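# Carry tube rack from next room's counter to desk

## Task

Bring the tube rack from the counter in the adjoining room over to the desk and set it there standing upright, with each tube seated all the way down in its hole. Neither the rack nor any tube may ever touch the floor, or the task fails. The door between the rooms swings shut on its own; a magnetic catch on the wall can keep it open. The robot must not tip over or finish leaning, or the task fails. The finished state only counts if it stays put without the robot supporting it, so release the rack and back the robot away at the end.

## Robot and tools

ROBOT. A Hello Robot Stretch 4 with a single arm: an omni-wheel base, a lift that rides up a mast, a telescoping arm reaching forward, a wrist with yaw, pitch and roll joints, and a two-finger gripper. It stands about 1.6 m tall; the base edge lies within 0.23 m of the base origin. Cameras: head_camera, head_left_camera, head_right_camera, wrist_camera.

FRAMES. Base frame: origin on the floor below the base centre, x ahead, y to the left, z up. hand_pose is reported in this frame and marks a point between the open fingertips (URDF link pinch); with all wrist joints at 0 its axes line up with the base frame. Its printed position may be slightly wrong. The odometry frame is where the base frame was when the scene began. base_odometry comes from wheel rotation only, so slipping shows up as travel; heading runs from -3.142 to 3.142, positive to the left.

execute_actions. Arguments: "actions", a list holding one action or none, and "cameras", a list of camera names (omitted, null or ["all"] gives every camera; [] gives none; an unknown name rejects the call). An empty list simply reports state and pictures. An action may contain:
- "base": exactly one relative move, measured from the base position in the latest state report: {"translate_m": d} straight, forward positive, -2 to 2 m; {"strafe_m": d} sideways, left positive, -2 to 2 m; {"rotate_rad": d} turn in place, counter-clockwise positive, -3.2 to 3.2 rad.
- "joints": absolute targets by name: lift_m 0 to 1.2 m; arm_m 0 to 0.55 m; wrist_yaw_rad -1.134 to 4.276 (0 points ahead, positive turns left, 3.14 is folded back, above 3.4 the arm may block it); wrist_pitch_rad -1.117 to 4.259 (0 level, 1.57 pointing down); wrist_roll_rad -1.117 to 4.259 (0 keeps fingers level, positive turns clockwise viewed from behind); gripper_m -0.038 to 0.141, the fingertip gap in metres (negative means the tips squeeze each other).
- "pace": "slow", "default", "fast" or "max". Base top speeds are 0.1/0.3/0.4/0.6 m/s and 1/2/3/4 rad/s respectively, reduced when the lift is above 0.2 (down to 0.3 m/s and 1 rad/s at 1.2).
- "contact_limits": only {"arm_m": x}, 0 (gentlest) to 0.75 (firmest), default 0.5; sets how hard the arm may push before stopping.
- Or, as the sole key, "end_of_arm": "enable_torque" to revive wrist or gripper motors that shut off.
Base and joint motions begin together and may finish separately. A joint target outside its range is clipped and the result notes it; any other bad value or unknown key rejects the call with no motion. Parts you leave out of an action may still be driving toward an earlier target. If a result reports a stop, the remaining execute_actions, wait and finished_scene calls in that same reply are skipped. Example: {"base": {"translate_m": 0.3}, "joints": {"gripper_m": 0.05}, "pace": "fast"}.

wait: {"seconds": 0 to 10}; commands nothing and returns the same report as an empty action. zoom_image: {"camera": name, "region": [x0, y0, x1, y1]} in pixels from the top-left of that camera's latest full image, at most 504 by 504. read_manual: only returns licence texts. finished_scene: {"scene": n}; ends the scene for good and says whether the goal was met.

RESULTS. base_status and joint_status describe how each commanded motion ended: "done" (for the base, wheels turned the commanded amount, slip included); "off_target" (stopped short, may still push); "contact_stop_at_<key>" (blocked by something; that part goes slack, so the lift may sag under load and the base may drift); "limit_stop_at_<name>" (a built-in limit; "limit_stop_at_tilt" means leaning over 6 degrees, freezing lift, arm and wheels until it eases; "limit_stop_at_own_body" means a self-collision guard); "torque_fault" (a wrist or gripper motor overloaded and went limp until enable_torque). on_its_own covers things not commanded in the call; its "held at" is a target, not a position. lidar_m: 12 distances in metres, 30-degree sectors, the 1st straight ahead then counter-clockwise (4th left, 7th behind, 10th right); "-" means nothing seen or closer than 0.25 m; it misses glass, thin legs and much behind the robot, and sees tabletops from about 0.15 m up. wrist_depth_mm: 7x7 grid from the top-left, depths 100 to 2000 mm, "-" for unknown. turned_by_wheels and turned_by_imu differing by over about 0.1 rad means a bump or slip, with heading error near their difference. base_tilt gives forward and right lean in degrees, with a fixed offset up to 1.5. motor_effort is percent of maximum, peak in brackets, with bias and noise; wheel efforts positive mean turning right.

GRIPPING. Command a gap narrower than the object; squeezing harder pulls it toward the wrist. Neither the gap reading nor "done" proves a grasp; a firm hold shows as a clear shift in gripper effort. If the tips snag on a surface below, raise the lift.

CAUTIONS. To unfold the wrist at the start, send lift_m 0.4 together with wrist_yaw_rad 0. Pitching up below -0.2 while rolled below -0.4 or above 4 risks self-collision stops. Driving or turning with over 1 kg held and arm_m above 0.2 can tip the robot, more so at fast paces; steady pushing or pulling, especially high up or with a firm contact limit, can too. A level gripper carrying over about 2 kg, or pressing into things, causes torque faults. Avoid drops, slips, slams and hard pushes. Loose objects may occasionally get nudged. The world keeps running between replies while the robot holds its last command.

Each tool is called after "Request:" as a command line: name --argument value for each argument, lists and objects as JSON in quotes; but a table of rows of numbers goes row by row, as --pt "numbers of a row", without its own name.

## Session

Request:
execute_actions --actions '[]'

Scene clock: 0.00 s.
base_odometry: x=+0.000 y=+0.000 heading=+0.000 (m, m, rad; odometry frame)
turned_by_wheels: +0.000 (rad since the last result)
turned_by_imu: +0.000 (rad since the last result)
base_tilt: forward=+0.2 right=-0.4 (deg)
lidar_m: 1.00 1.74 2.81 1.01 0.87 0.87 1.03 0.88 0.91 0.99 0.83 0.84
base_status: not commanded
joint_positions: lift_m=+0.207 arm_m=+0.000 wrist_yaw_rad=+3.223 wrist_pitch_rad=+0.021 wrist_roll_rad=-0.008 gripper_m=+0.057
joint_status: not commanded
motor_effort: lift_m=+20 arm_m=+0 wrist_yaw_rad=+2 wrist_pitch_rad=-7 wrist_roll_rad=+3 gripper_m=-3 wheel_0=+0 wheel_1=+0 wheel_2=+0 (%)
hand_pose: x=-0.1234 y=+0.0636 z=+0.3796 quat_wxyz=(-0.041, -0.010, -0.004, +0.999) (m; base frame)
wrist_depth_mm: - 130 202 1430 1808 1576 1397 / - 111 132 1464 1255 991 960 / - 118 142 1499 1863 1576 1397 / 134 133 258 1464 1808 1661 1430 / 214 991 1182 1397 1756 1537 1397 / 225 991 195 1255 196 1229 1182 / 222 891 931 - 931 866 878
pictures: head_camera, head_left_camera, head_right_camera, wrist_camera
Images, in order (width x height): head_camera 420x560, head_left_camera 420x672, head_right_camera 420x672, wrist_camera 616x392.

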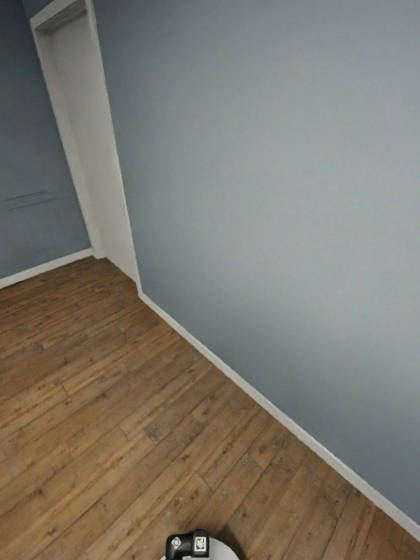

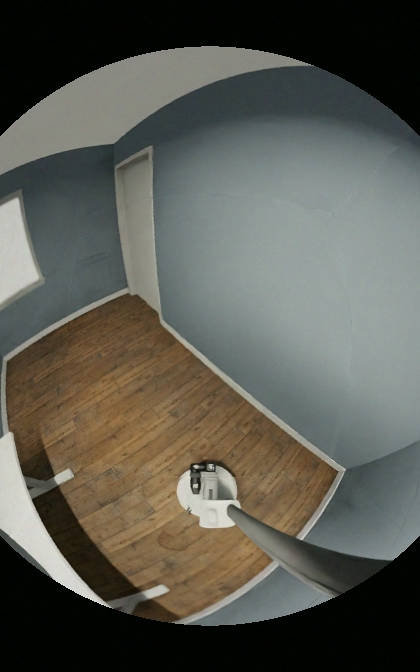

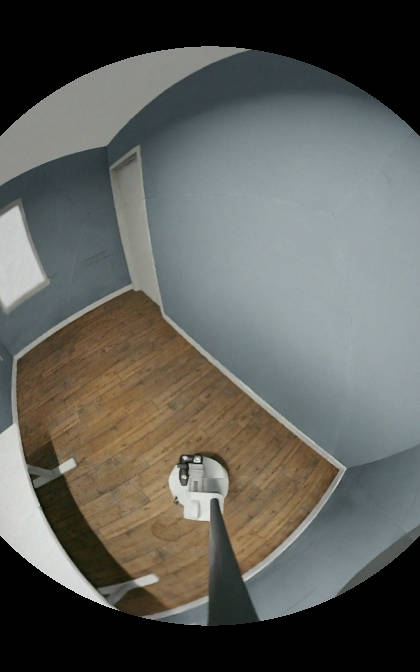

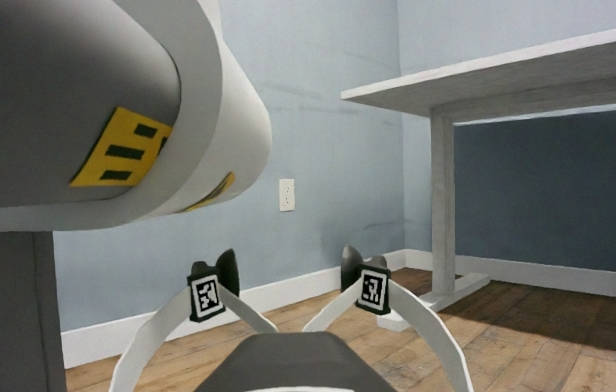

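Request:
execute_actions --actions '[{"base":{"rotate_rad":0.77},"pace":"fast"}]' --cameras '[]'

Request:
execute_actions --actions '[{"base":{"translate_m":2.0},"pace":"max"}]' --cameras '[]'

Request:
execute_actions --actions '[{"base":{"rotate_rad":-1.57},"pace":"fast"}]'

Scene clock: 7.90 s.
base_odometry: x=+0.000 y=+0.000 heading=+0.770 (m, m, rad; odometry frame)
turned_by_wheels: +0.770 (rad since the last result)
turned_by_imu: +0.769 (rad since the last result)
base_tilt: forward=+0.3 right=-0.4 (deg)
lidar_m: 2.83 1.23 0.88 0.86 0.89 0.95 0.91 0.95 0.85 0.84 0.89 1.23
base_status: done
joint_positions: lift_m=+0.207 arm_m=+0.000 wrist_yaw_rad=+3.223 wrist_pitch_rad=+0.021 wrist_roll_rad=-0.008 gripper_m=+0.057
joint_status: not commanded
motor_effort: lift_m=+20(20) arm_m=+0(0) wrist_yaw_rad=+2(2) wrist_pitch_rad=-6(7) wrist_roll_rad=+1(0) gripper_m=-4(4) wheel_0=-2(7) wheel_1=-1(9) wheel_2=-1(11) (%)
hand_pose: x=-0.1234 y=+0.0636 z=+0.3796 quat_wxyz=(-0.041, -0.010, -0.004, +0.999) (m; base frame)
wrist_depth_mm: - 130 202 1008 1008 1008 1008 / - 111 131 1008 1025 1008 1008 / - 118 143 1008 1008 1025 1025 / 133 133 258 1042 1042 1042 1025 / 214 1042 1042 1025 1008 1042 1008 / 225 1042 194 1042 196 1025 1025 / 220 878 931 - 946 854 866
pictures: none
No camera images: the call's "cameras" was empty. Leave "cameras" out to get every camera's image.

Scene clock: 12.80 s.
base_odometry: x=+1.436 y=+1.392 heading=+0.770 (m, m, rad; odometry frame)
turned_by_wheels: +0.000 (rad since the last result)
turned_by_imu: +0.001 (rad since the last result)
base_tilt: forward=+0.3 right=-0.4 (deg)
lidar_m: 0.82 0.86 1.14 1.66 1.64 1.44 2.93 1.18 0.84 0.90 0.95 0.88
base_status: done
joint_positions: lift_m=+0.207 arm_m=+0.000 wrist_yaw_rad=+3.223 wrist_pitch_rad=+0.021 wrist_roll_rad=-0.008 gripper_m=+0.057
joint_status: not commanded
motor_effort: lift_m=+20(20) arm_m=+0(0) wrist_yaw_rad=+2(2) wrist_pitch_rad=-7(7) wrist_roll_rad=+1(1) gripper_m=-3(5) wheel_0=-1(9) wheel_1=-1(8) wheel_2=+2(16) (%)
hand_pose: x=-0.1234 y=+0.0636 z=+0.3796 quat_wxyz=(-0.041, -0.010, -0.004, +0.999) (m; base frame)
wrist_depth_mm: - 131 201 - - - - / - 111 132 - - - - / - 118 143 - - - - / 133 133 258 - - - - / 215 1921 - - - - - / 224 1336 194 1229 196 1255 1205 / 222 878 931 - 931 866 878
pictures: none
No camera images: the call's "cameras" was empty. Leave "cameras" out to get every camera's image.

Scene clock: 14.53 s.
base_odometry: x=+1.436 y=+1.392 heading=-0.800 (m, m, rad; odometry frame)
turned_by_wheels: -1.570 (rad since the last result)
turned_by_imu: -1.567 (rad since the last result)
base_tilt: forward=+0.2 right=-0.4 (deg)
lidar_m: 0.88 0.95 0.85 0.81 0.84 1.12 1.66 1.61 1.44 2.90 1.21 0.87
base_status: done
joint_positions: lift_m=+0.207 arm_m=+0.000 wrist_yaw_rad=+3.223 wrist_pitch_rad=+0.021 wrist_roll_rad=-0.008 gripper_m=+0.057
joint_status: not commanded
motor_effort: lift_m=+20(20) arm_m=+0(0) wrist_yaw_rad=+2(2) wrist_pitch_rad=-7(7) wrist_roll_rad=+1(1) gripper_m=-4(3) wheel_0=+1(6) wheel_1=+1(10) wheel_2=+0(8) (%)
hand_pose: x=-0.1234 y=+0.0636 z=+0.3796 quat_wxyz=(-0.041, -0.010, -0.004, +0.999) (m; base frame)
wrist_depth_mm: - 130 202 1808 1808 1576 1060 / - 111 131 1756 1808 1576 1078 / - 118 142 1808 1863 1661 1078 / 133 132 257 1863 1808 1576 1098 / 215 1756 1808 1808 1863 1661 1118 / 225 1336 193 1229 195 1255 1060 / 220 904 946 - 960 866 878
pictures: head_camera, head_left_camera, head_right_camera, wrist_camera
Images, in order (width x height): head_camera 420x560, head_left_camera 420x672, head_right_camera 420x672, wrist_camera 616x392.

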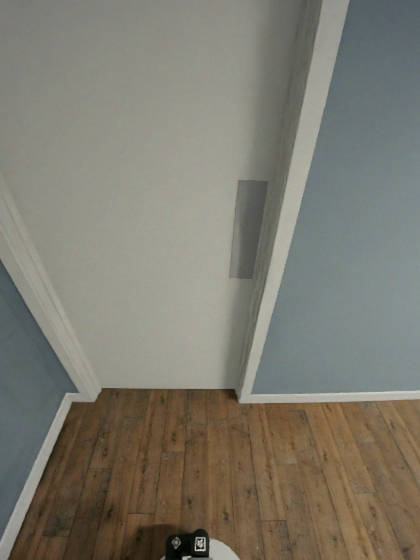

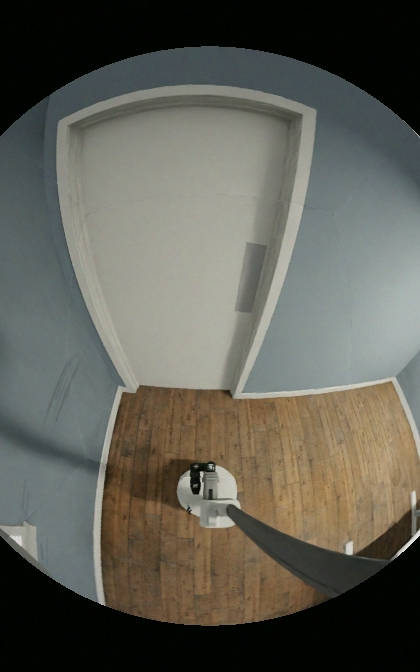

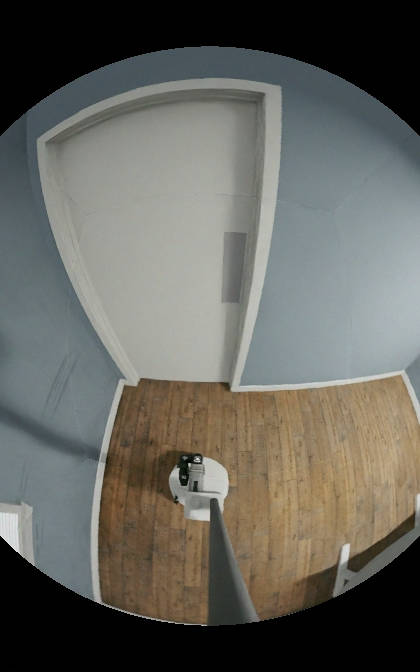

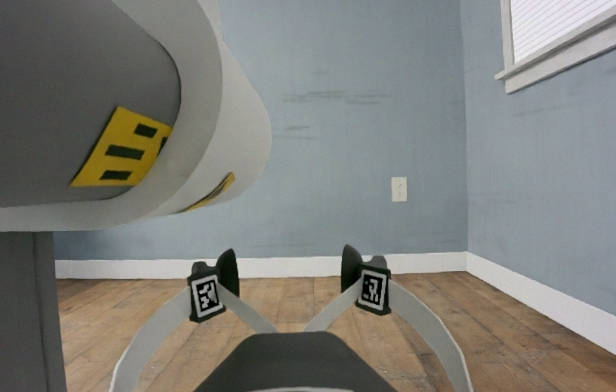

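Request:
execute_actions --actions '[{"base":{"strafe_m":0.13},"pace":"fast"}]' --cameras '[]'

Request:
execute_actions --actions '[{"base":{"translate_m":0.63},"pace":"fast"}]' --cameras '["head_camera","head_left_camera","head_right_camera"]'

Scene clock: 25.53 s.
base_odometry: x=+1.530 y=+1.483 heading=-0.800 (m, m, rad; odometry frame)
turned_by_wheels: +0.000 (rad since the last result)
turned_by_imu: +0.001 (rad since the last result)
base_tilt: forward=+0.2 right=-0.4 (deg)
lidar_m: 0.90 0.95 0.72 0.67 0.73 0.97 1.65 1.73 1.52 3.03 1.21 0.88
base_status: done
joint_positions: lift_m=+0.207 arm_m=+0.000 wrist_yaw_rad=+3.223 wrist_pitch_rad=+0.021 wrist_roll_rad=-0.008 gripper_m=+0.057
joint_status: not commanded
motor_effort: lift_m=+21(21) arm_m=+0(0) wrist_yaw_rad=+2(2) wrist_pitch_rad=-7(7) wrist_roll_rad=+1(1) gripper_m=-4(4) wheel_0=+0(10) wheel_1=-1(12) wheel_2=+0(1) (%)
hand_pose: x=-0.1234 y=+0.0636 z=+0.3796 quat_wxyz=(-0.041, -0.010, -0.004, +0.999) (m; base frame)
wrist_depth_mm: - 131 202 1756 1863 1281 891 / - 111 132 1808 1756 1255 891 / - 118 142 1756 1756 1336 891 / 133 132 257 1808 1863 1366 904 / 215 1808 1808 1863 1808 1366 904 / 224 1366 195 1255 196 1182 904 / 222 878 946 - 946 854 842
pictures: none
No camera images: the call's "cameras" was empty. Leave "cameras" out to get every camera's image.

Scene clock: 28.40 s.
base_odometry: x=+1.968 y=+1.031 heading=-0.800 (m, m, rad; odometry frame)
turned_by_wheels: +0.000 (rad since the last result)
turned_by_imu: +0.001 (rad since the last result)
base_tilt: forward=+0.3 right=-0.4 (deg)
lidar_m: 0.25 0.29 0.41 0.69 0.73 0.97 2.30 1.99 2.13 0.86 0.40 0.28
base_status: done
joint_positions: lift_m=+0.207 arm_m=+0.000 wrist_yaw_rad=+3.223 wrist_pitch_rad=+0.021 wrist_roll_rad=-0.008 gripper_m=+0.057
joint_status: not commanded
motor_effort: lift_m=+20(20) arm_m=+0(0) wrist_yaw_rad=+2(2) wrist_pitch_rad=-6(7) wrist_roll_rad=+1(0) gripper_m=-4(4) wheel_0=+0(6) wheel_1=+2(7) wheel_2=+1(14) (%)
hand_pose: x=-0.1234 y=+0.0636 z=+0.3796 quat_wxyz=(-0.041, -0.010, -0.004, +0.999) (m; base frame)
wrist_depth_mm: - 131 202 - - 1308 917 / - 111 132 - - 1281 917 / - 118 142 - - 1336 917 / 133 133 257 - - 1366 931 / 216 - - - - 1397 917 / 226 1366 195 1229 196 1160 904 / 220 878 946 - 946 866 842
pictures: head_camera, head_left_camera, head_right_camera
Images, in order (width x height): head_camera 420x560, head_left_camera 420x672, head_right_camera 420x672.

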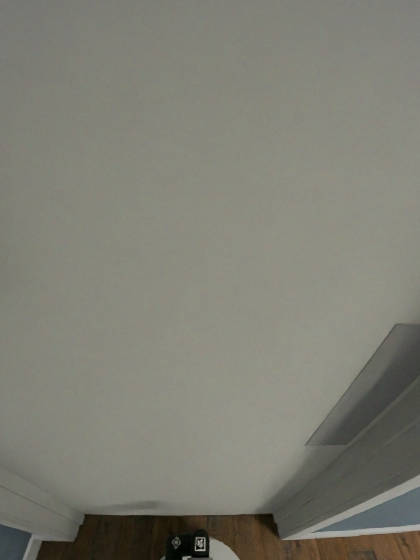

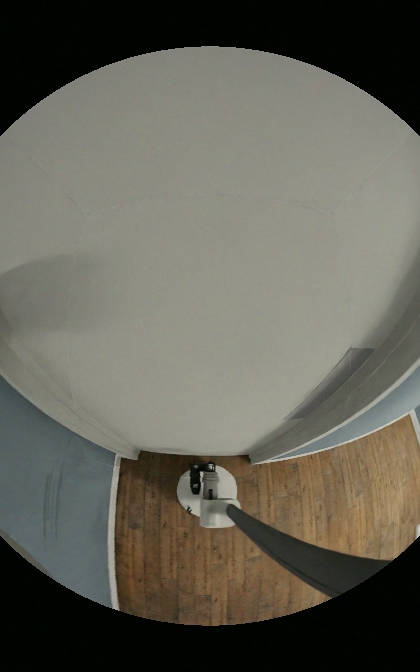

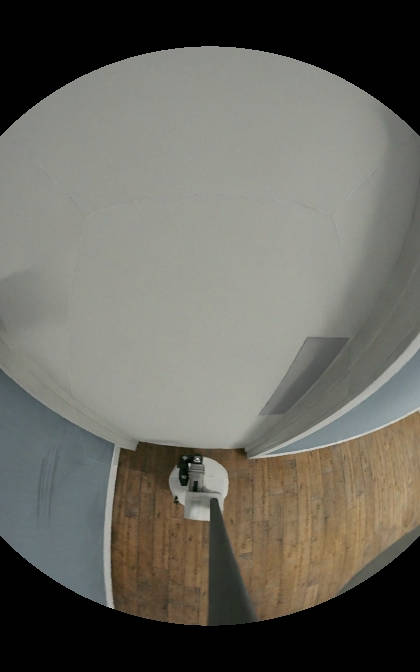

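Request:
execute_actions --actions '[{"base":{"translate_m":0.25},"pace":"slow"}]' --cameras '["head_camera","head_left_camera"]'

Scene clock: 37.70 s.
base_odometry: x=+2.142 y=+0.852 heading=-0.799 (m, m, rad; odometry frame)
turned_by_wheels: +0.001 (rad since the last result)
turned_by_imu: +0.006 (rad since the last result)
base_tilt: forward=+0.2 right=-0.4 (deg)
lidar_m: 0.25 0.27 0.25 0.38 0.73 1.00 2.55 2.18 2.50 0.35 2.48 0.25
base_status: done
joint_positions: lift_m=+0.207 arm_m=+0.000 wrist_yaw_rad=+3.235 wrist_pitch_rad=+0.021 wrist_roll_rad=-0.008 gripper_m=+0.057
joint_status: not commanded
on_its_own: wrist_yaw_rad is at rest, and its effort (-32) is outside its rest range (-13 to +13)
motor_effort: lift_m=+21(21) arm_m=+0(0) wrist_yaw_rad=-32(32) wrist_pitch_rad=-5(6) wrist_roll_rad=-1(2) gripper_m=-4(3) wheel_0=+10(24) wheel_1=+11(15) wheel_2=-14(19) (%)
hand_pose: x=-0.1241 y=+0.0601 z=+0.3796 quat_wxyz=(-0.047, -0.010, -0.005, +0.999) (m; base frame)
wrist_depth_mm: - 130 131 - - 1336 960 / - 109 131 - - 1336 917 / - 114 134 - - 1366 946 / 133 132 224 - - 1366 946 / 211 - - - - 1464 976 / 219 1366 194 1255 196 1205 931 / 215 878 946 - 946 854 866
pictures: head_camera, head_left_camera
Images, in order (width x height): head_camera 420x560, head_left_camera 420x672.

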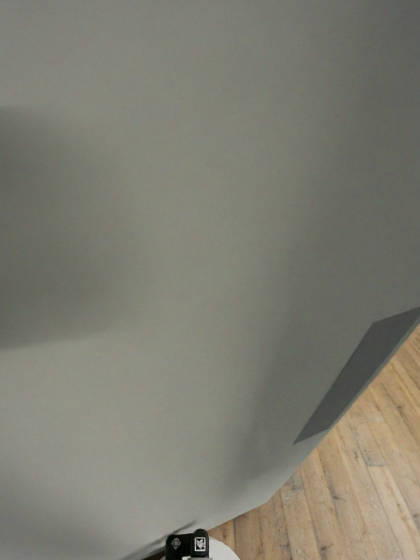

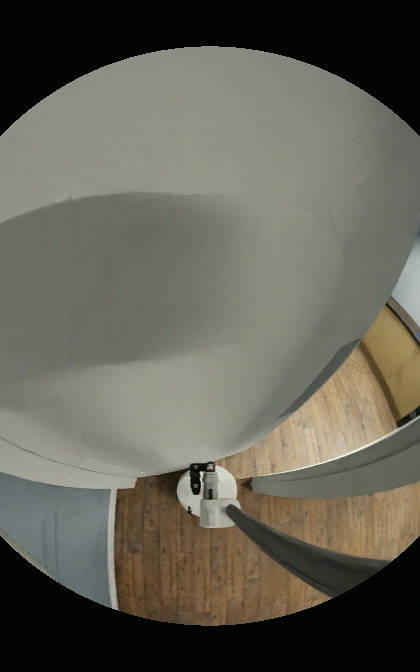

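Request:
execute_actions --actions '[{"base":{"translate_m":0.3},"pace":"slow"}]' --cameras '["head_camera","head_left_camera"]'

Scene clock: 52.27 s.
base_odometry: x=+2.351 y=+0.637 heading=-0.799 (m, m, rad; odometry frame)
turned_by_wheels: +0.001 (rad since the last result)
turned_by_imu: +0.003 (rad since the last result)
base_tilt: forward=+0.3 right=-0.4 (deg)
lidar_m: 0.25 0.25 0.25 0.25 0.42 1.00 2.81 2.43 0.42 0.84 2.49 1.95
base_status: done
joint_positions: lift_m=+0.207 arm_m=+0.000 wrist_yaw_rad=+3.224 wrist_pitch_rad=+0.021 wrist_roll_rad=-0.008 gripper_m=+0.057
joint_status: not commanded
motor_effort: lift_m=+21(20) arm_m=+0(0) wrist_yaw_rad=+1(53) wrist_pitch_rad=-5(8) wrist_roll_rad=+1(0) gripper_m=-4(4) wheel_0=+7(14) wheel_1=+13(17) wheel_2=-10(19) (%)
hand_pose: x=-0.1235 y=+0.0635 z=+0.3796 quat_wxyz=(-0.041, -0.010, -0.004, +0.999) (m; base frame)
wrist_depth_mm: - 131 200 - - 1308 931 / - 111 131 - - 1366 917 / - 117 142 - - 1366 917 / 133 133 257 - - 1366 931 / 216 - - - - 1366 960 / 225 1366 194 1229 195 1160 931 / 220 878 946 - 931 866 866
pictures: head_camera, head_left_camera
Images, in order (width x height): head_camera 420x560, head_left_camera 420x672.

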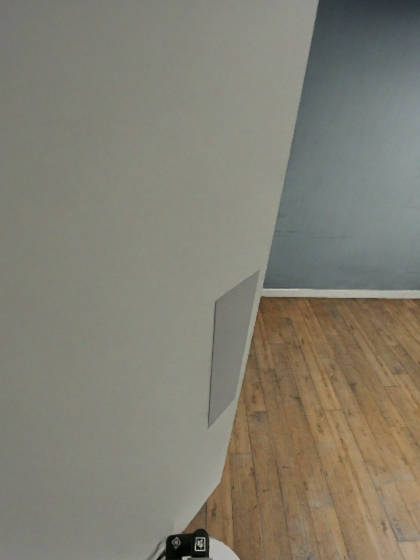

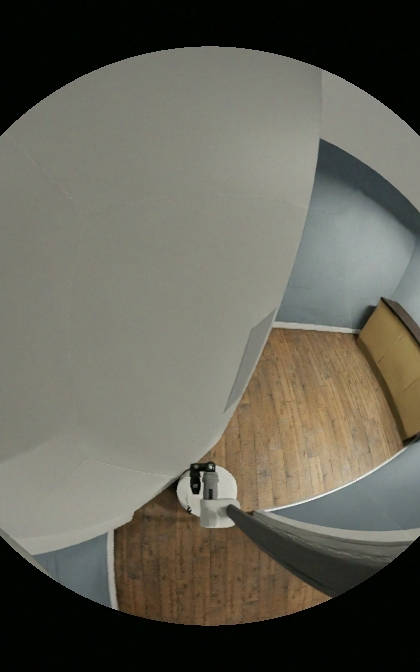

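Request:
execute_actions --actions '[{"base":{"translate_m":0.33},"pace":"slow"}]' --cameras '[]'

Request:
execute_actions --actions '[{"base":{"strafe_m":0.22},"pace":"slow"}]'

Scene clock: 60.90 s.
base_odometry: x=+2.581 y=+0.401 heading=-0.798 (m, m, rad; odometry frame)
turned_by_wheels: +0.000 (rad since the last result)
turned_by_imu: +0.002 (rad since the last result)
base_tilt: forward=+0.2 right=-0.4 (deg)
lidar_m: 1.55 0.25 - 0.25 0.28 0.67 2.80 0.63 0.79 2.10 2.22 1.63
base_status: done
joint_positions: lift_m=+0.207 arm_m=+0.000 wrist_yaw_rad=+3.224 wrist_pitch_rad=+0.021 wrist_roll_rad=-0.008 gripper_m=+0.057
joint_status: not commanded
motor_effort: lift_m=+20(21) arm_m=+1(1) wrist_yaw_rad=+1(1) wrist_pitch_rad=-6(6) wrist_roll_rad=+0(1) gripper_m=-4(4) wheel_0=+2(10) wheel_1=+7(16) wheel_2=-5(13) (%)
hand_pose: x=-0.1235 y=+0.0635 z=+0.3796 quat_wxyz=(-0.041, -0.010, -0.004, +0.999) (m; base frame)
wrist_depth_mm: - 130 201 - - 1336 615 / - 111 131 - - 1336 597 / - 118 142 - - 1366 640 / 133 132 257 - - 1397 640 / 216 - - - - 1366 654 / 225 1138 194 1255 195 1160 634 / 220 732 946 - 946 842 647
pictures: none
No camera images: the call's "cameras" was empty. Leave "cameras" out to get every camera's image.

Scene clock: 64.23 s.
base_odometry: x=+2.739 y=+0.554 heading=-0.799 (m, m, rad; odometry frame)
turned_by_wheels: +0.000 (rad since the last result)
turned_by_imu: +0.000 (rad since the last result)
base_tilt: forward=+0.3 right=-0.4 (deg)
lidar_m: 1.55 0.26 0.25 - 0.25 0.35 1.93 0.82 0.79 2.09 2.25 1.62
base_status: done
joint_positions: lift_m=+0.207 arm_m=+0.000 wrist_yaw_rad=+3.224 wrist_pitch_rad=+0.021 wrist_roll_rad=-0.008 gripper_m=+0.057
joint_status: not commanded
motor_effort: lift_m=+21(21) arm_m=+1(0) wrist_yaw_rad=+1(2) wrist_pitch_rad=-6(7) wrist_roll_rad=+0(1) gripper_m=-4(4) wheel_0=-7(14) wheel_1=+5(12) wheel_2=-1(4) (%)
hand_pose: x=-0.1235 y=+0.0635 z=+0.3796 quat_wxyz=(-0.041, -0.010, -0.004, +0.999) (m; base frame)
wrist_depth_mm: - 130 201 - 1756 340 - / - 111 131 - 1808 349 220 / - 118 143 - 1921 355 224 / 134 133 258 - 1921 364 226 / 216 - - - 1576 366 227 / 224 1366 193 1229 196 366 225 / 222 904 946 - 960 306 224
pictures: head_camera, head_left_camera, head_right_camera, wrist_camera
Images, in order (width x height): head_camera 420x560, head_left_camera 420x672, head_right_camera 420x672, wrist_camera 616x392.

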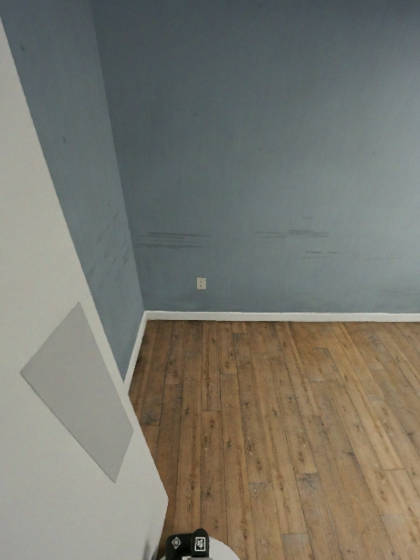

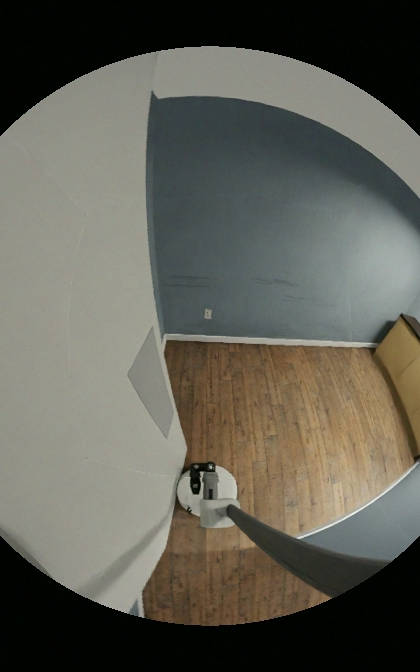

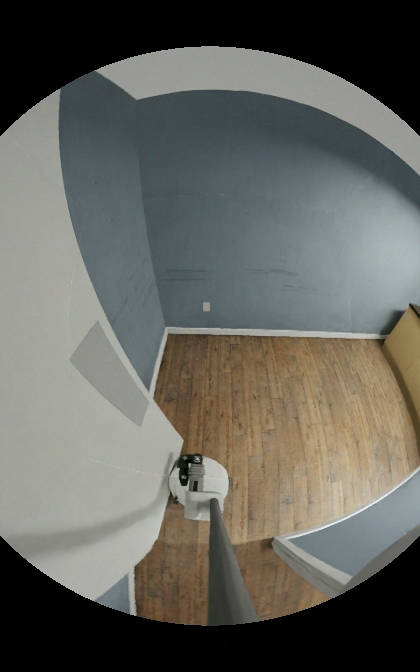

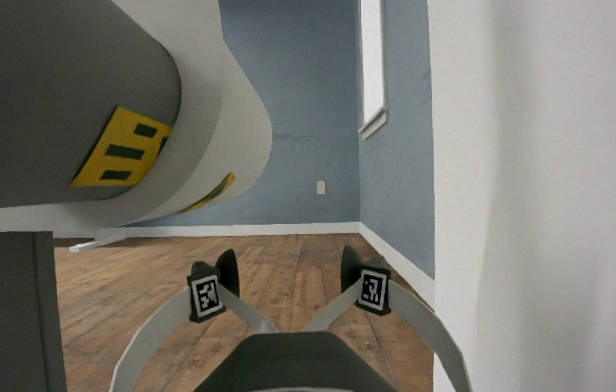

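Request:
execute_actions --actions '[{"base":{"strafe_m":0.08},"pace":"slow"}]' --cameras '["head_camera","head_right_camera"]'

Scene clock: 69.17 s.
base_odometry: x=+2.796 y=+0.610 heading=-0.799 (m, m, rad; odometry frame)
turned_by_wheels: +0.000 (rad since the last result)
turned_by_imu: +0.001 (rad since the last result)
base_tilt: forward=+0.3 right=-0.4 (deg)
lidar_m: 1.55 0.29 0.25 - 0.25 0.26 1.88 0.95 0.83 2.11 2.25 1.60
base_status: done
joint_positions: lift_m=+0.207 arm_m=+0.000 wrist_yaw_rad=+3.224 wrist_pitch_rad=+0.021 wrist_roll_rad=-0.008 gripper_m=+0.057
joint_status: not commanded
motor_effort: lift_m=+20(21) arm_m=+1(0) wrist_yaw_rad=+1(2) wrist_pitch_rad=-6(5) wrist_roll_rad=+0(1) gripper_m=-3(3) wheel_0=-8(14) wheel_1=+4(11) wheel_2=+0(1) (%)
hand_pose: x=-0.1235 y=+0.0635 z=+0.3796 quat_wxyz=(-0.041, -0.010, -0.004, +0.999) (m; base frame)
wrist_depth_mm: - 131 202 - 549 259 - / - 111 131 - 574 264 193 / - 118 143 - 591 270 191 / 134 133 257 - 603 272 193 / 215 - - - 517 273 193 / 225 1336 194 1255 196 273 198 / 221 878 946 - 615 243 -
pictures: head_camera, head_right_camera
Images, in order (width x height): head_camera 420x560, head_right_camera 420x672.

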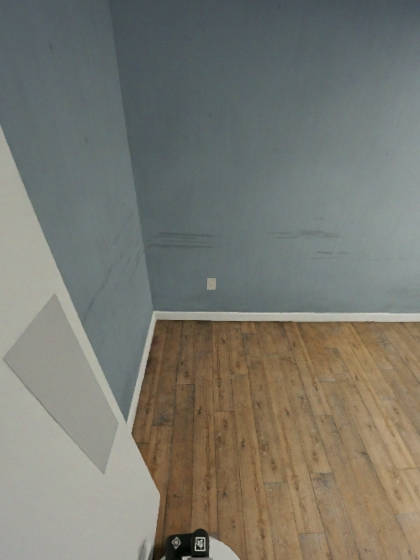

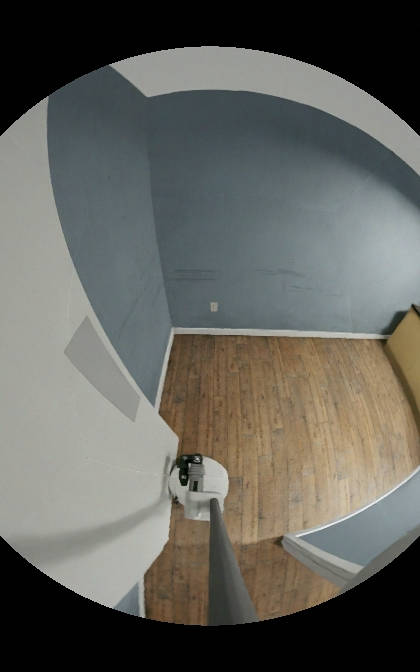

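Request:
execute_actions --actions '[{"base":{"strafe_m":0.03},"pace":"slow"}]' --cameras '["head_camera"]'

Scene clock: 74.40 s.
base_odometry: x=+2.817 y=+0.631 heading=-0.799 (m, m, rad; odometry frame)
turned_by_wheels: +0.000 (rad since the last result)
turned_by_imu: +0.001 (rad since the last result)
base_tilt: forward=+0.3 right=-0.4 (deg)
lidar_m: 1.55 0.29 0.25 - 0.25 0.28 3.24 2.89 0.88 2.08 2.22 1.60
base_status: done
joint_positions: lift_m=+0.207 arm_m=+0.000 wrist_yaw_rad=+3.224 wrist_pitch_rad=+0.021 wrist_roll_rad=-0.008 gripper_m=+0.057
joint_status: not commanded
motor_effort: lift_m=+21(20) arm_m=+0(0) wrist_yaw_rad=+1(1) wrist_pitch_rad=-6(7) wrist_roll_rad=+1(1) gripper_m=-3(3) wheel_0=-8(12) wheel_1=+4(11) wheel_2=+0(0) (%)
hand_pose: x=-0.1235 y=+0.0635 z=+0.3796 quat_wxyz=(-0.041, -0.010, -0.004, +0.999) (m; base frame)
wrist_depth_mm: - 130 201 - 466 243 - / - 111 131 - 473 246 187 / - 118 142 - 484 251 189 / 133 132 258 - 496 253 190 / 213 - - - 442 256 191 / 224 1336 195 1229 195 255 190 / 222 891 960 - 508 229 -
pictures: head_camera
Images, in order (width x height): head_camera 420x560.

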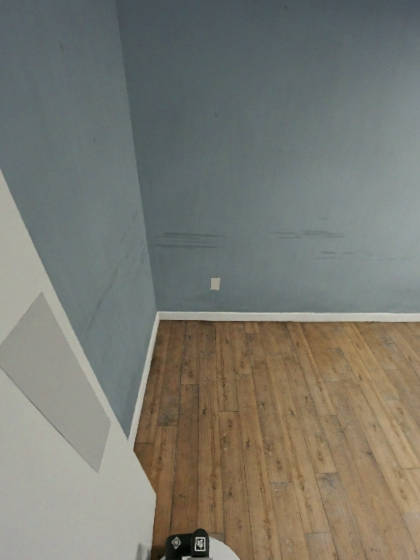

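Request:
execute_actions --actions '[{"base":{"strafe_m":0.025},"pace":"slow"}]' --cameras '["head_camera"]'

Scene clock: 78.30 s.
base_odometry: x=+2.832 y=+0.646 heading=-0.794 (m, m, rad; odometry frame)
turned_by_wheels: +0.006 (rad since the last result)
turned_by_imu: +0.002 (rad since the last result)
base_tilt: forward=+0.2 right=-0.4 (deg)
lidar_m: 1.50 0.31 0.25 - 0.25 0.26 3.22 2.88 0.89 2.12 2.24 1.62
base_status: strafe_m contact_stop (by the wheels' count: +0.022 of +0.025)
joint_positions: lift_m=+0.207 arm_m=+0.000 wrist_yaw_rad=+3.223 wrist_pitch_rad=+0.021 wrist_roll_rad=-0.008 gripper_m=+0.057
joint_status: not commanded
on_its_own: the wheels are slack since a contact_stop
motor_effort: lift_m=+21(20) arm_m=+0(0) wrist_yaw_rad=+2(1) wrist_pitch_rad=-5(6) wrist_roll_rad=+0(1) gripper_m=-3(3) wheel_0=+0(26) wheel_1=+0(33) wheel_2=+0(3) (%)
hand_pose: x=-0.1235 y=+0.0636 z=+0.3796 quat_wxyz=(-0.041, -0.010, -0.004, +0.999) (m; base frame)
wrist_depth_mm: - 130 202 - 424 235 - / - 111 132 - 430 239 183 / - 118 142 - 439 242 186 / 134 133 258 - 449 246 187 / 215 - - - 402 247 189 / 224 1336 195 1205 196 248 188 / 220 866 960 - 459 223 -
pictures: head_camera
Images, in order (width x height): head_camera 420x560.

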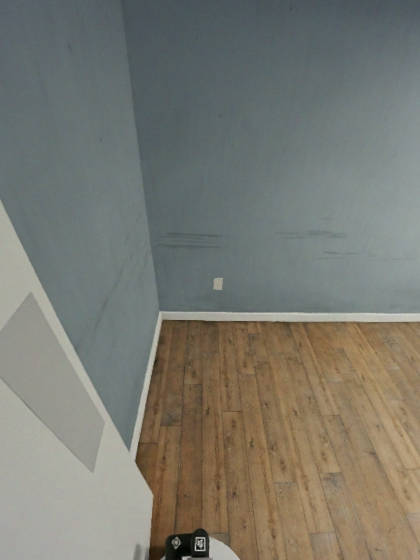

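The door has reached the stop. Backing off to check it holds.

Request:
execute_actions --actions '[{"base":{"strafe_m":-0.12}}]' --cameras '[]'

Request:
execute_actions --actions '[{"base":{"rotate_rad":-1.58},"pace":"fast"}]'

Scene clock: 84.30 s.
base_odometry: x=+2.747 y=+0.562 heading=-0.793 (m, m, rad; odometry frame)
turned_by_wheels: +0.000 (rad since the last result)
turned_by_imu: +0.002 (rad since the last result)
base_tilt: forward=+0.2 right=-0.4 (deg)
lidar_m: 1.54 0.53 0.34 0.31 0.30 0.43 1.89 0.84 0.81 2.15 2.20 1.62
base_status: done
joint_positions: lift_m=+0.207 arm_m=+0.000 wrist_yaw_rad=+3.223 wrist_pitch_rad=+0.021 wrist_roll_rad=-0.008 gripper_m=+0.057
joint_status: not commanded
motor_effort: lift_m=+21(21) arm_m=+0(1) wrist_yaw_rad=+2(2) wrist_pitch_rad=-5(7) wrist_roll_rad=+1(1) gripper_m=-4(4) wheel_0=+1(8) wheel_1=+1(9) wheel_2=+1(1) (%)
hand_pose: x=-0.1235 y=+0.0636 z=+0.3796 quat_wxyz=(-0.041, -0.010, -0.004, +0.999) (m; base frame)
wrist_depth_mm: - 130 202 - 1756 452 336 / - 111 131 - 1863 459 342 / - 118 143 - 1863 469 340 / 133 132 258 - 1808 477 342 / 216 - - - 1576 477 340 / 226 1397 195 1229 196 477 349 / 221 878 960 - 891 427 351
pictures: none
No camera images: the call's "cameras" was empty. Leave "cameras" out to get every camera's image.

Scene clock: 86.03 s.
base_odometry: x=+2.747 y=+0.562 heading=-2.373 (m, m, rad; odometry frame)
turned_by_wheels: -1.580 (rad since the last result)
turned_by_imu: -1.576 (rad since the last result)
base_tilt: forward=+0.3 right=-0.4 (deg)
lidar_m: 1.99 2.27 1.65 1.54 0.70 0.34 0.30 0.33 0.42 1.77 0.79 0.79
base_status: done
joint_positions: lift_m=+0.207 arm_m=+0.000 wrist_yaw_rad=+3.223 wrist_pitch_rad=+0.021 wrist_roll_rad=-0.008 gripper_m=+0.057
joint_status: not commanded
motor_effort: lift_m=+21(21) arm_m=+0(0) wrist_yaw_rad=+2(2) wrist_pitch_rad=-5(8) wrist_roll_rad=+0(1) gripper_m=-4(3) wheel_0=+1(7) wheel_1=+1(11) wheel_2=+0(8) (%)
hand_pose: x=-0.1235 y=+0.0636 z=+0.3796 quat_wxyz=(-0.041, -0.010, -0.004, +0.999) (m; base frame)
wrist_depth_mm: - 130 202 436 445 449 597 / - 111 131 439 445 455 597 / - 117 143 439 449 452 591 / 133 133 258 442 449 455 597 / 215 430 433 442 452 455 609 / 225 427 195 442 195 466 615 / 221 430 439 - 455 466 609
pictures: head_camera, head_left_camera, head_right_camera, wrist_camera
Images, in order (width x height): head_camera 420x560, head_left_camera 420x672, head_right_camera 420x672, wrist_camera 616x392.

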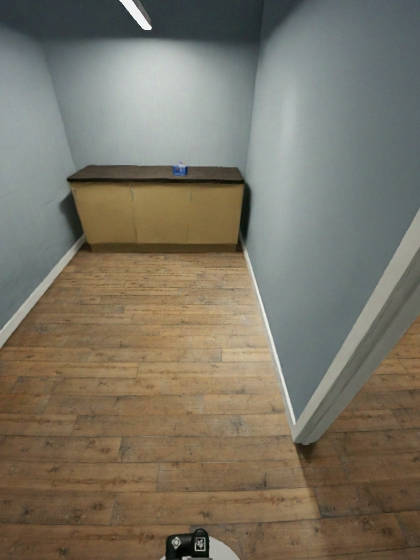

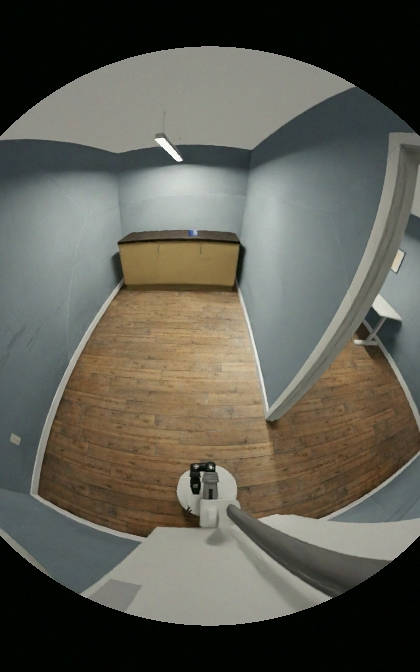

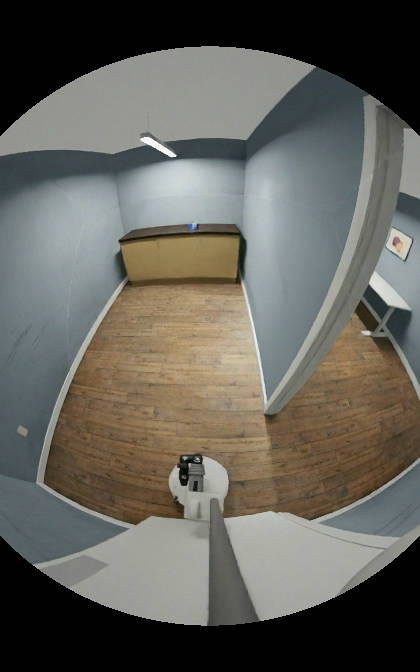

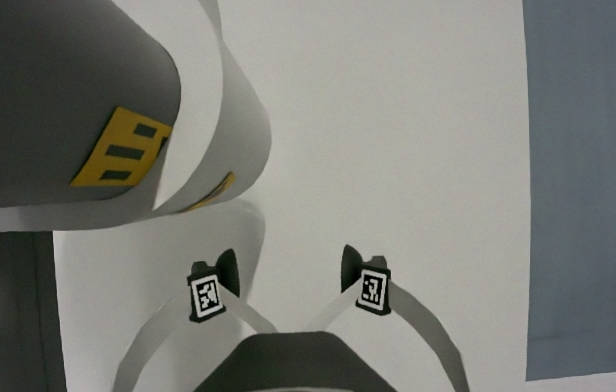

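Request:
execute_actions --actions '[{"base":{"translate_m":1.95},"joints":{"lift_m":0.9,"wrist_yaw_rad":0,"gripper_m":0.141},"pace":"max"}]' --cameras '[]'

Request:
execute_actions --actions '[{"base":{"strafe_m":0.33},"joints":{"wrist_pitch_rad":0.3},"pace":"fast"}]'

Scene clock: 95.73 s.
base_odometry: x=+1.345 y=-0.794 heading=-2.373 (m, m, rad; odometry frame)
turned_by_wheels: +0.000 (rad since the last result)
turned_by_imu: +0.001 (rad since the last result)
base_tilt: forward=+0.3 right=-0.4 (deg)
lidar_m: 0.65 0.68 0.94 1.58 1.65 2.25 2.26 0.75 0.51 0.49 0.50 0.71
base_status: done
joint_positions: lift_m=+0.900 arm_m=+0.000 wrist_yaw_rad=+0.000 wrist_pitch_rad=+0.021 wrist_roll_rad=-0.008 gripper_m=+0.141
joint_status: all done
motor_effort: lift_m=+22(32) arm_m=+0(0) wrist_yaw_rad=+2(4) wrist_pitch_rad=-6(7) wrist_roll_rad=+0(0) gripper_m=-1(2) wheel_0=+0(6) wheel_1=+0(9) wheel_2=+0(16) (%)
hand_pose: x=+0.4596 y=-0.0874 z=+1.0721 quat_wxyz=(+1.000, -0.004, +0.010, +0.000) (m; base frame)
wrist_depth_mm: 1025 1025 1042 1098 1118 715 539 / 1042 1042 1078 1060 1098 723 544 / 1042 1078 1098 1098 1098 741 549 / 1042 1042 1078 1098 1118 741 549 / 1042 1078 1060 1098 1138 715 554 / 580 211 569 609 549 661 549 / 477 455 473 - 484 500 559
pictures: none
No camera images: the call's "cameras" was empty. Leave "cameras" out to get every camera's image.

Scene clock: 97.90 s.
base_odometry: x=+1.575 y=-1.031 heading=-2.373 (m, m, rad; odometry frame)
turned_by_wheels: +0.000 (rad since the last result)
turned_by_imu: +0.000 (rad since the last result)
base_tilt: forward=+0.3 right=-0.4 (deg)
lidar_m: 0.65 0.68 0.91 1.26 1.31 1.79 2.28 1.21 0.88 0.82 0.85 0.71
base_status: done
joint_positions: lift_m=+0.900 arm_m=+0.000 wrist_yaw_rad=+0.000 wrist_pitch_rad=+0.302 wrist_roll_rad=-0.008 gripper_m=+0.141
joint_status: all done
motor_effort: lift_m=+21(21) arm_m=+1(0) wrist_yaw_rad=+2(3) wrist_pitch_rad=-6(4) wrist_roll_rad=+2(0) gripper_m=-2(1) wheel_0=+2(8) wheel_1=-1(10) wheel_2=-1(0) (%)
hand_pose: x=+0.4466 y=-0.0874 z=+0.9923 quat_wxyz=(+0.989, -0.004, +0.150, +0.001) (m; base frame)
wrist_depth_mm: 931 946 960 991 1025 1042 976 / 976 991 1025 1042 1060 1060 946 / 1008 1025 1025 1025 1078 1098 946 / 668 647 640 634 640 627 634 / 455 459 473 492 496 508 554 / 496 209 504 525 559 569 591 / 517 525 535 - 580 609 621
pictures: head_camera, head_left_camera, head_right_camera, wrist_camera
Images, in order (width x height): head_camera 420x560, head_left_camera 420x672, head_right_camera 420x672, wrist_camera 616x392.

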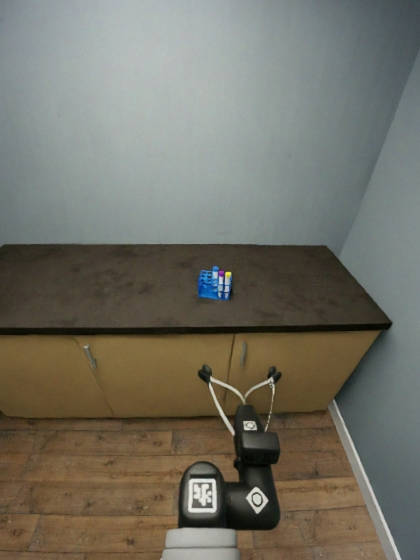

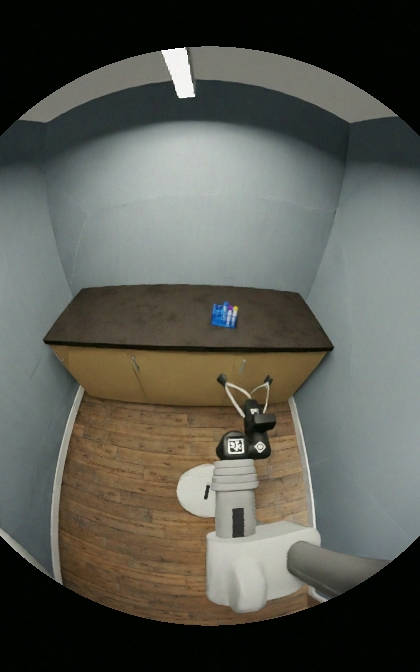

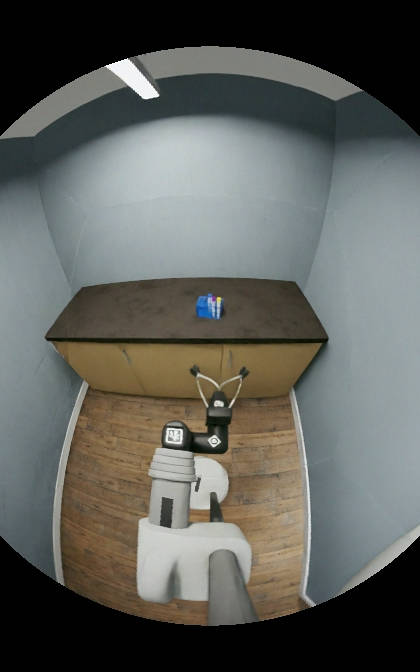

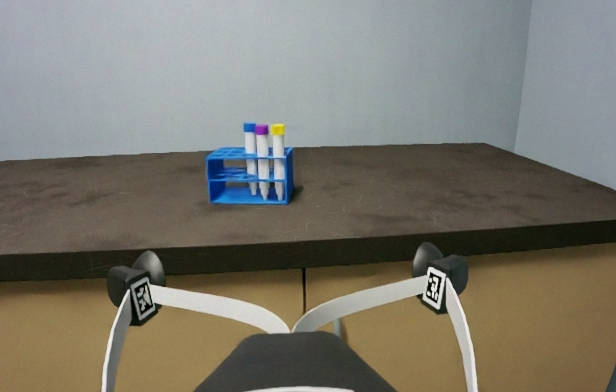

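Request:
zoom_image --camera "wrist_camera" --region '[180,100,340,220]'

Request:
zoom_image --camera "head_camera" --region '[170,240,290,400]'

Region (180, 100, 340, 220) of wrist_camera's 616x392 image, scaled by 3.150; it fills the top 378 rows of this view, and the rest is white.

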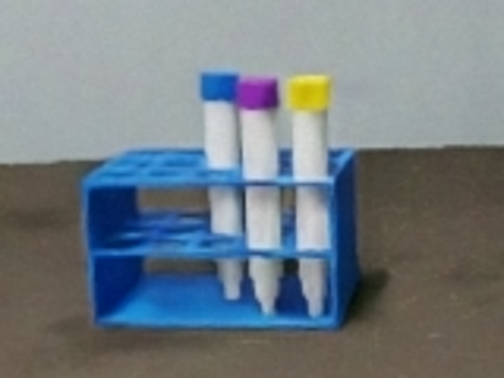

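Region (170, 240, 290, 400) of head_camera's 420x560 image, scaled by 3.150, with more detail than that image has; it fills the left 378 columns of this view, and the rest is white.

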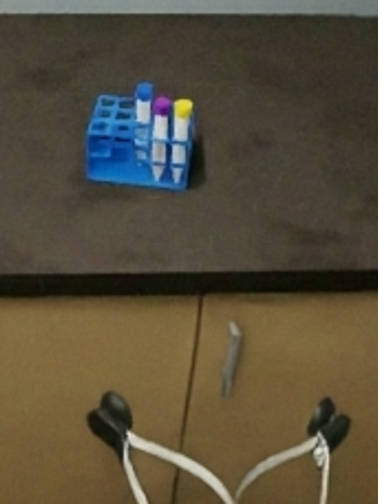

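Request:
execute_actions --actions '[{"base":{"rotate_rad":-0.15},"joints":{"arm_m":0.1}}]' --cameras '[]'

Request:
execute_actions --actions '[{"base":{"strafe_m":0.175},"joints":{"arm_m":0.25},"pace":"fast"}]' --cameras '["head_camera","wrist_camera"]'

Request:
zoom_image --camera "head_camera" --region '[170,230,290,380]'

Scene clock: 132.63 s.
base_odometry: x=+1.575 y=-1.031 heading=-2.523 (m, m, rad; odometry frame)
turned_by_wheels: -0.150 (rad since the last result)
turned_by_imu: -0.148 (rad since the last result)
base_tilt: forward=+0.3 right=-0.4 (deg)
lidar_m: 0.65 0.64 0.80 1.26 1.27 1.58 2.29 1.47 0.90 0.82 0.84 0.75
base_status: done
joint_positions: lift_m=+0.900 arm_m=+0.099 wrist_yaw_rad=+0.000 wrist_pitch_rad=+0.302 wrist_roll_rad=-0.008 gripper_m=+0.141
joint_status: all done
motor_effort: lift_m=+21(21) arm_m=+8(10) wrist_yaw_rad=+1(3) wrist_pitch_rad=-7(6) wrist_roll_rad=+1(2) gripper_m=+0(0) wheel_0=+1(5) wheel_1=+2(7) wheel_2=-2(6) (%)
hand_pose: x=+0.5449 y=-0.0874 z=+0.9923 quat_wxyz=(+0.989, -0.004, +0.151, +0.001) (m; base frame)
wrist_depth_mm: 809 866 891 960 991 960 750 / 831 878 931 960 1042 976 768 / 878 904 946 1008 1060 960 768 / 654 521 597 640 634 634 691 / 442 442 445 445 442 484 525 / 355 210 394 415 480 535 585 / 392 418 436 - 517 564 621
pictures: none
No camera images: the call's "cameras" was empty. Leave "cameras" out to get every camera's image.

Scene clock: 134.37 s.
base_odometry: x=+1.676 y=-1.173 heading=-2.523 (m, m, rad; odometry frame)
turned_by_wheels: +0.000 (rad since the last result)
turned_by_imu: +0.000 (rad since the last result)
base_tilt: forward=+0.2 right=-0.4 (deg)
lidar_m: 0.63 0.63 0.77 1.09 1.10 1.39 2.35 2.30 1.12 1.01 1.02 0.70
base_status: done
joint_positions: lift_m=+0.900 arm_m=+0.249 wrist_yaw_rad=+0.000 wrist_pitch_rad=+0.302 wrist_roll_rad=-0.008 gripper_m=+0.141
joint_status: all done
motor_effort: lift_m=+21(21) arm_m=+8(9) wrist_yaw_rad=+1(3) wrist_pitch_rad=-5(6) wrist_roll_rad=+0(1) gripper_m=+0(1) wheel_0=+0(10) wheel_1=-3(11) wheel_2=-1(0) (%)
hand_pose: x=+0.6949 y=-0.0874 z=+0.9923 quat_wxyz=(+0.989, -0.004, +0.151, +0.001) (m; base frame)
wrist_depth_mm: 661 691 732 778 820 878 891 / 691 715 768 798 854 904 904 / 707 741 798 842 891 960 917 / 654 640 591 368 627 621 621 / 439 439 402 375 436 430 424 / 330 210 306 320 303 314 325 / 273 270 274 - 278 274 283
pictures: head_camera, wrist_camera
Images, in order (width x height): head_camera 420x560, wrist_camera 616x392.

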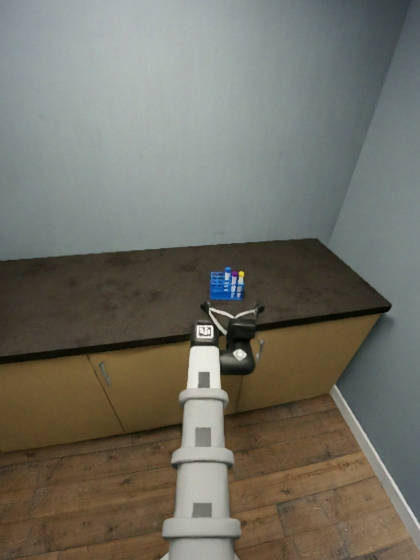

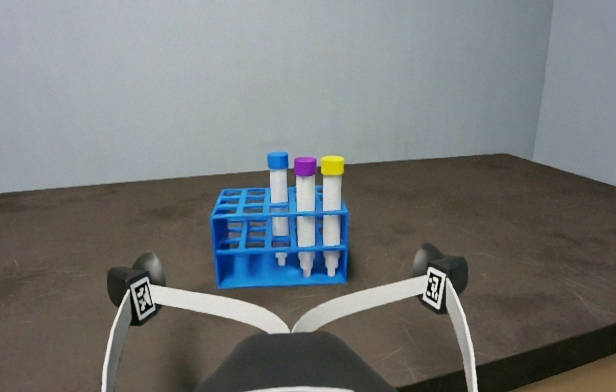

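Region (170, 230, 290, 380) of head_camera's 420x560 image, scaled by 3.360, with more detail than that image has; it fills the left 403 columns of this view, and the rest is white.

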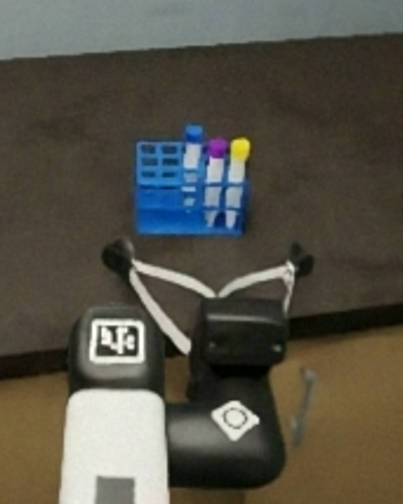

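Request:
execute_actions --actions '[{"joints":{"arm_m":0.335,"lift_m":0.866}}]' --cameras '["head_camera","wrist_camera"]'

Request:
zoom_image --camera "head_camera" --region '[180,250,280,350]'

Scene clock: 146.40 s.
base_odometry: x=+1.676 y=-1.173 heading=-2.523 (m, m, rad; odometry frame)
turned_by_wheels: +0.000 (rad since the last result)
turned_by_imu: +0.001 (rad since the last result)
base_tilt: forward=+0.3 right=-0.4 (deg)
lidar_m: 0.62 0.62 0.77 1.08 1.11 1.37 2.34 2.34 1.12 0.97 1.01 0.70
base_status: not commanded
joint_positions: lift_m=+0.866 arm_m=+0.334 wrist_yaw_rad=+0.000 wrist_pitch_rad=+0.302 wrist_roll_rad=-0.008 gripper_m=+0.141
joint_status: all done
motor_effort: lift_m=+18(20) arm_m=+9(11) wrist_yaw_rad=+2(2) wrist_pitch_rad=-6(6) wrist_roll_rad=+2(1) gripper_m=+0(0) wheel_0=+0(0) wheel_1=-3(3) wheel_2=+0(1) (%)
hand_pose: x=+0.7798 y=-0.0874 z=+0.9586 quat_wxyz=(+0.989, -0.004, +0.151, +0.001) (m; base frame)
wrist_depth_mm: 603 621 661 683 723 778 820 / 615 647 676 715 768 809 866 / 647 668 723 732 778 831 878 / 544 535 492 279 521 521 512 / 366 366 319 282 342 359 355 / 276 210 254 266 252 259 268 / 228 222 229 - 230 220 224
pictures: head_camera, wrist_camera
Images, in order (width x height): head_camera 420x560, wrist_camera 616x392.

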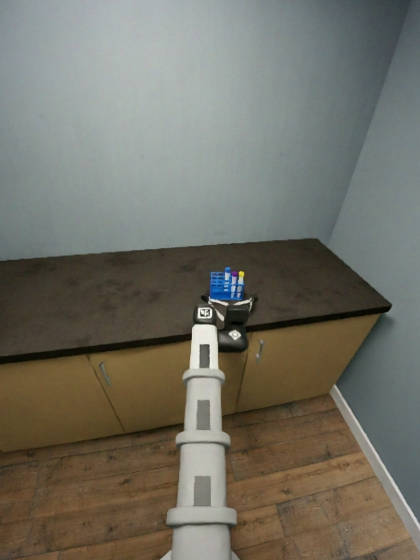

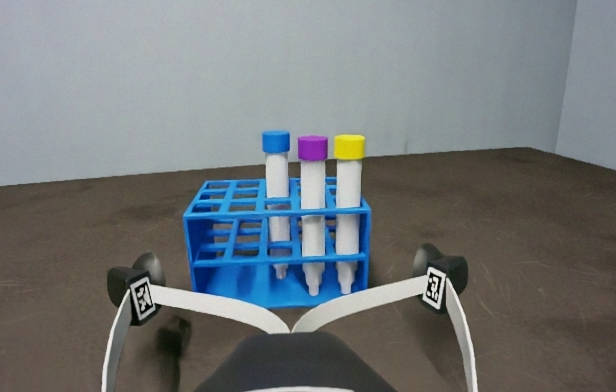

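Region (180, 250, 280, 350) of head_camera's 420x560 image, scaled by 5.040, with more detail than that image has.

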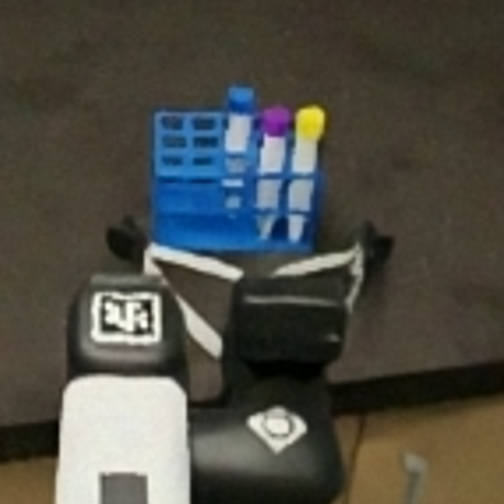

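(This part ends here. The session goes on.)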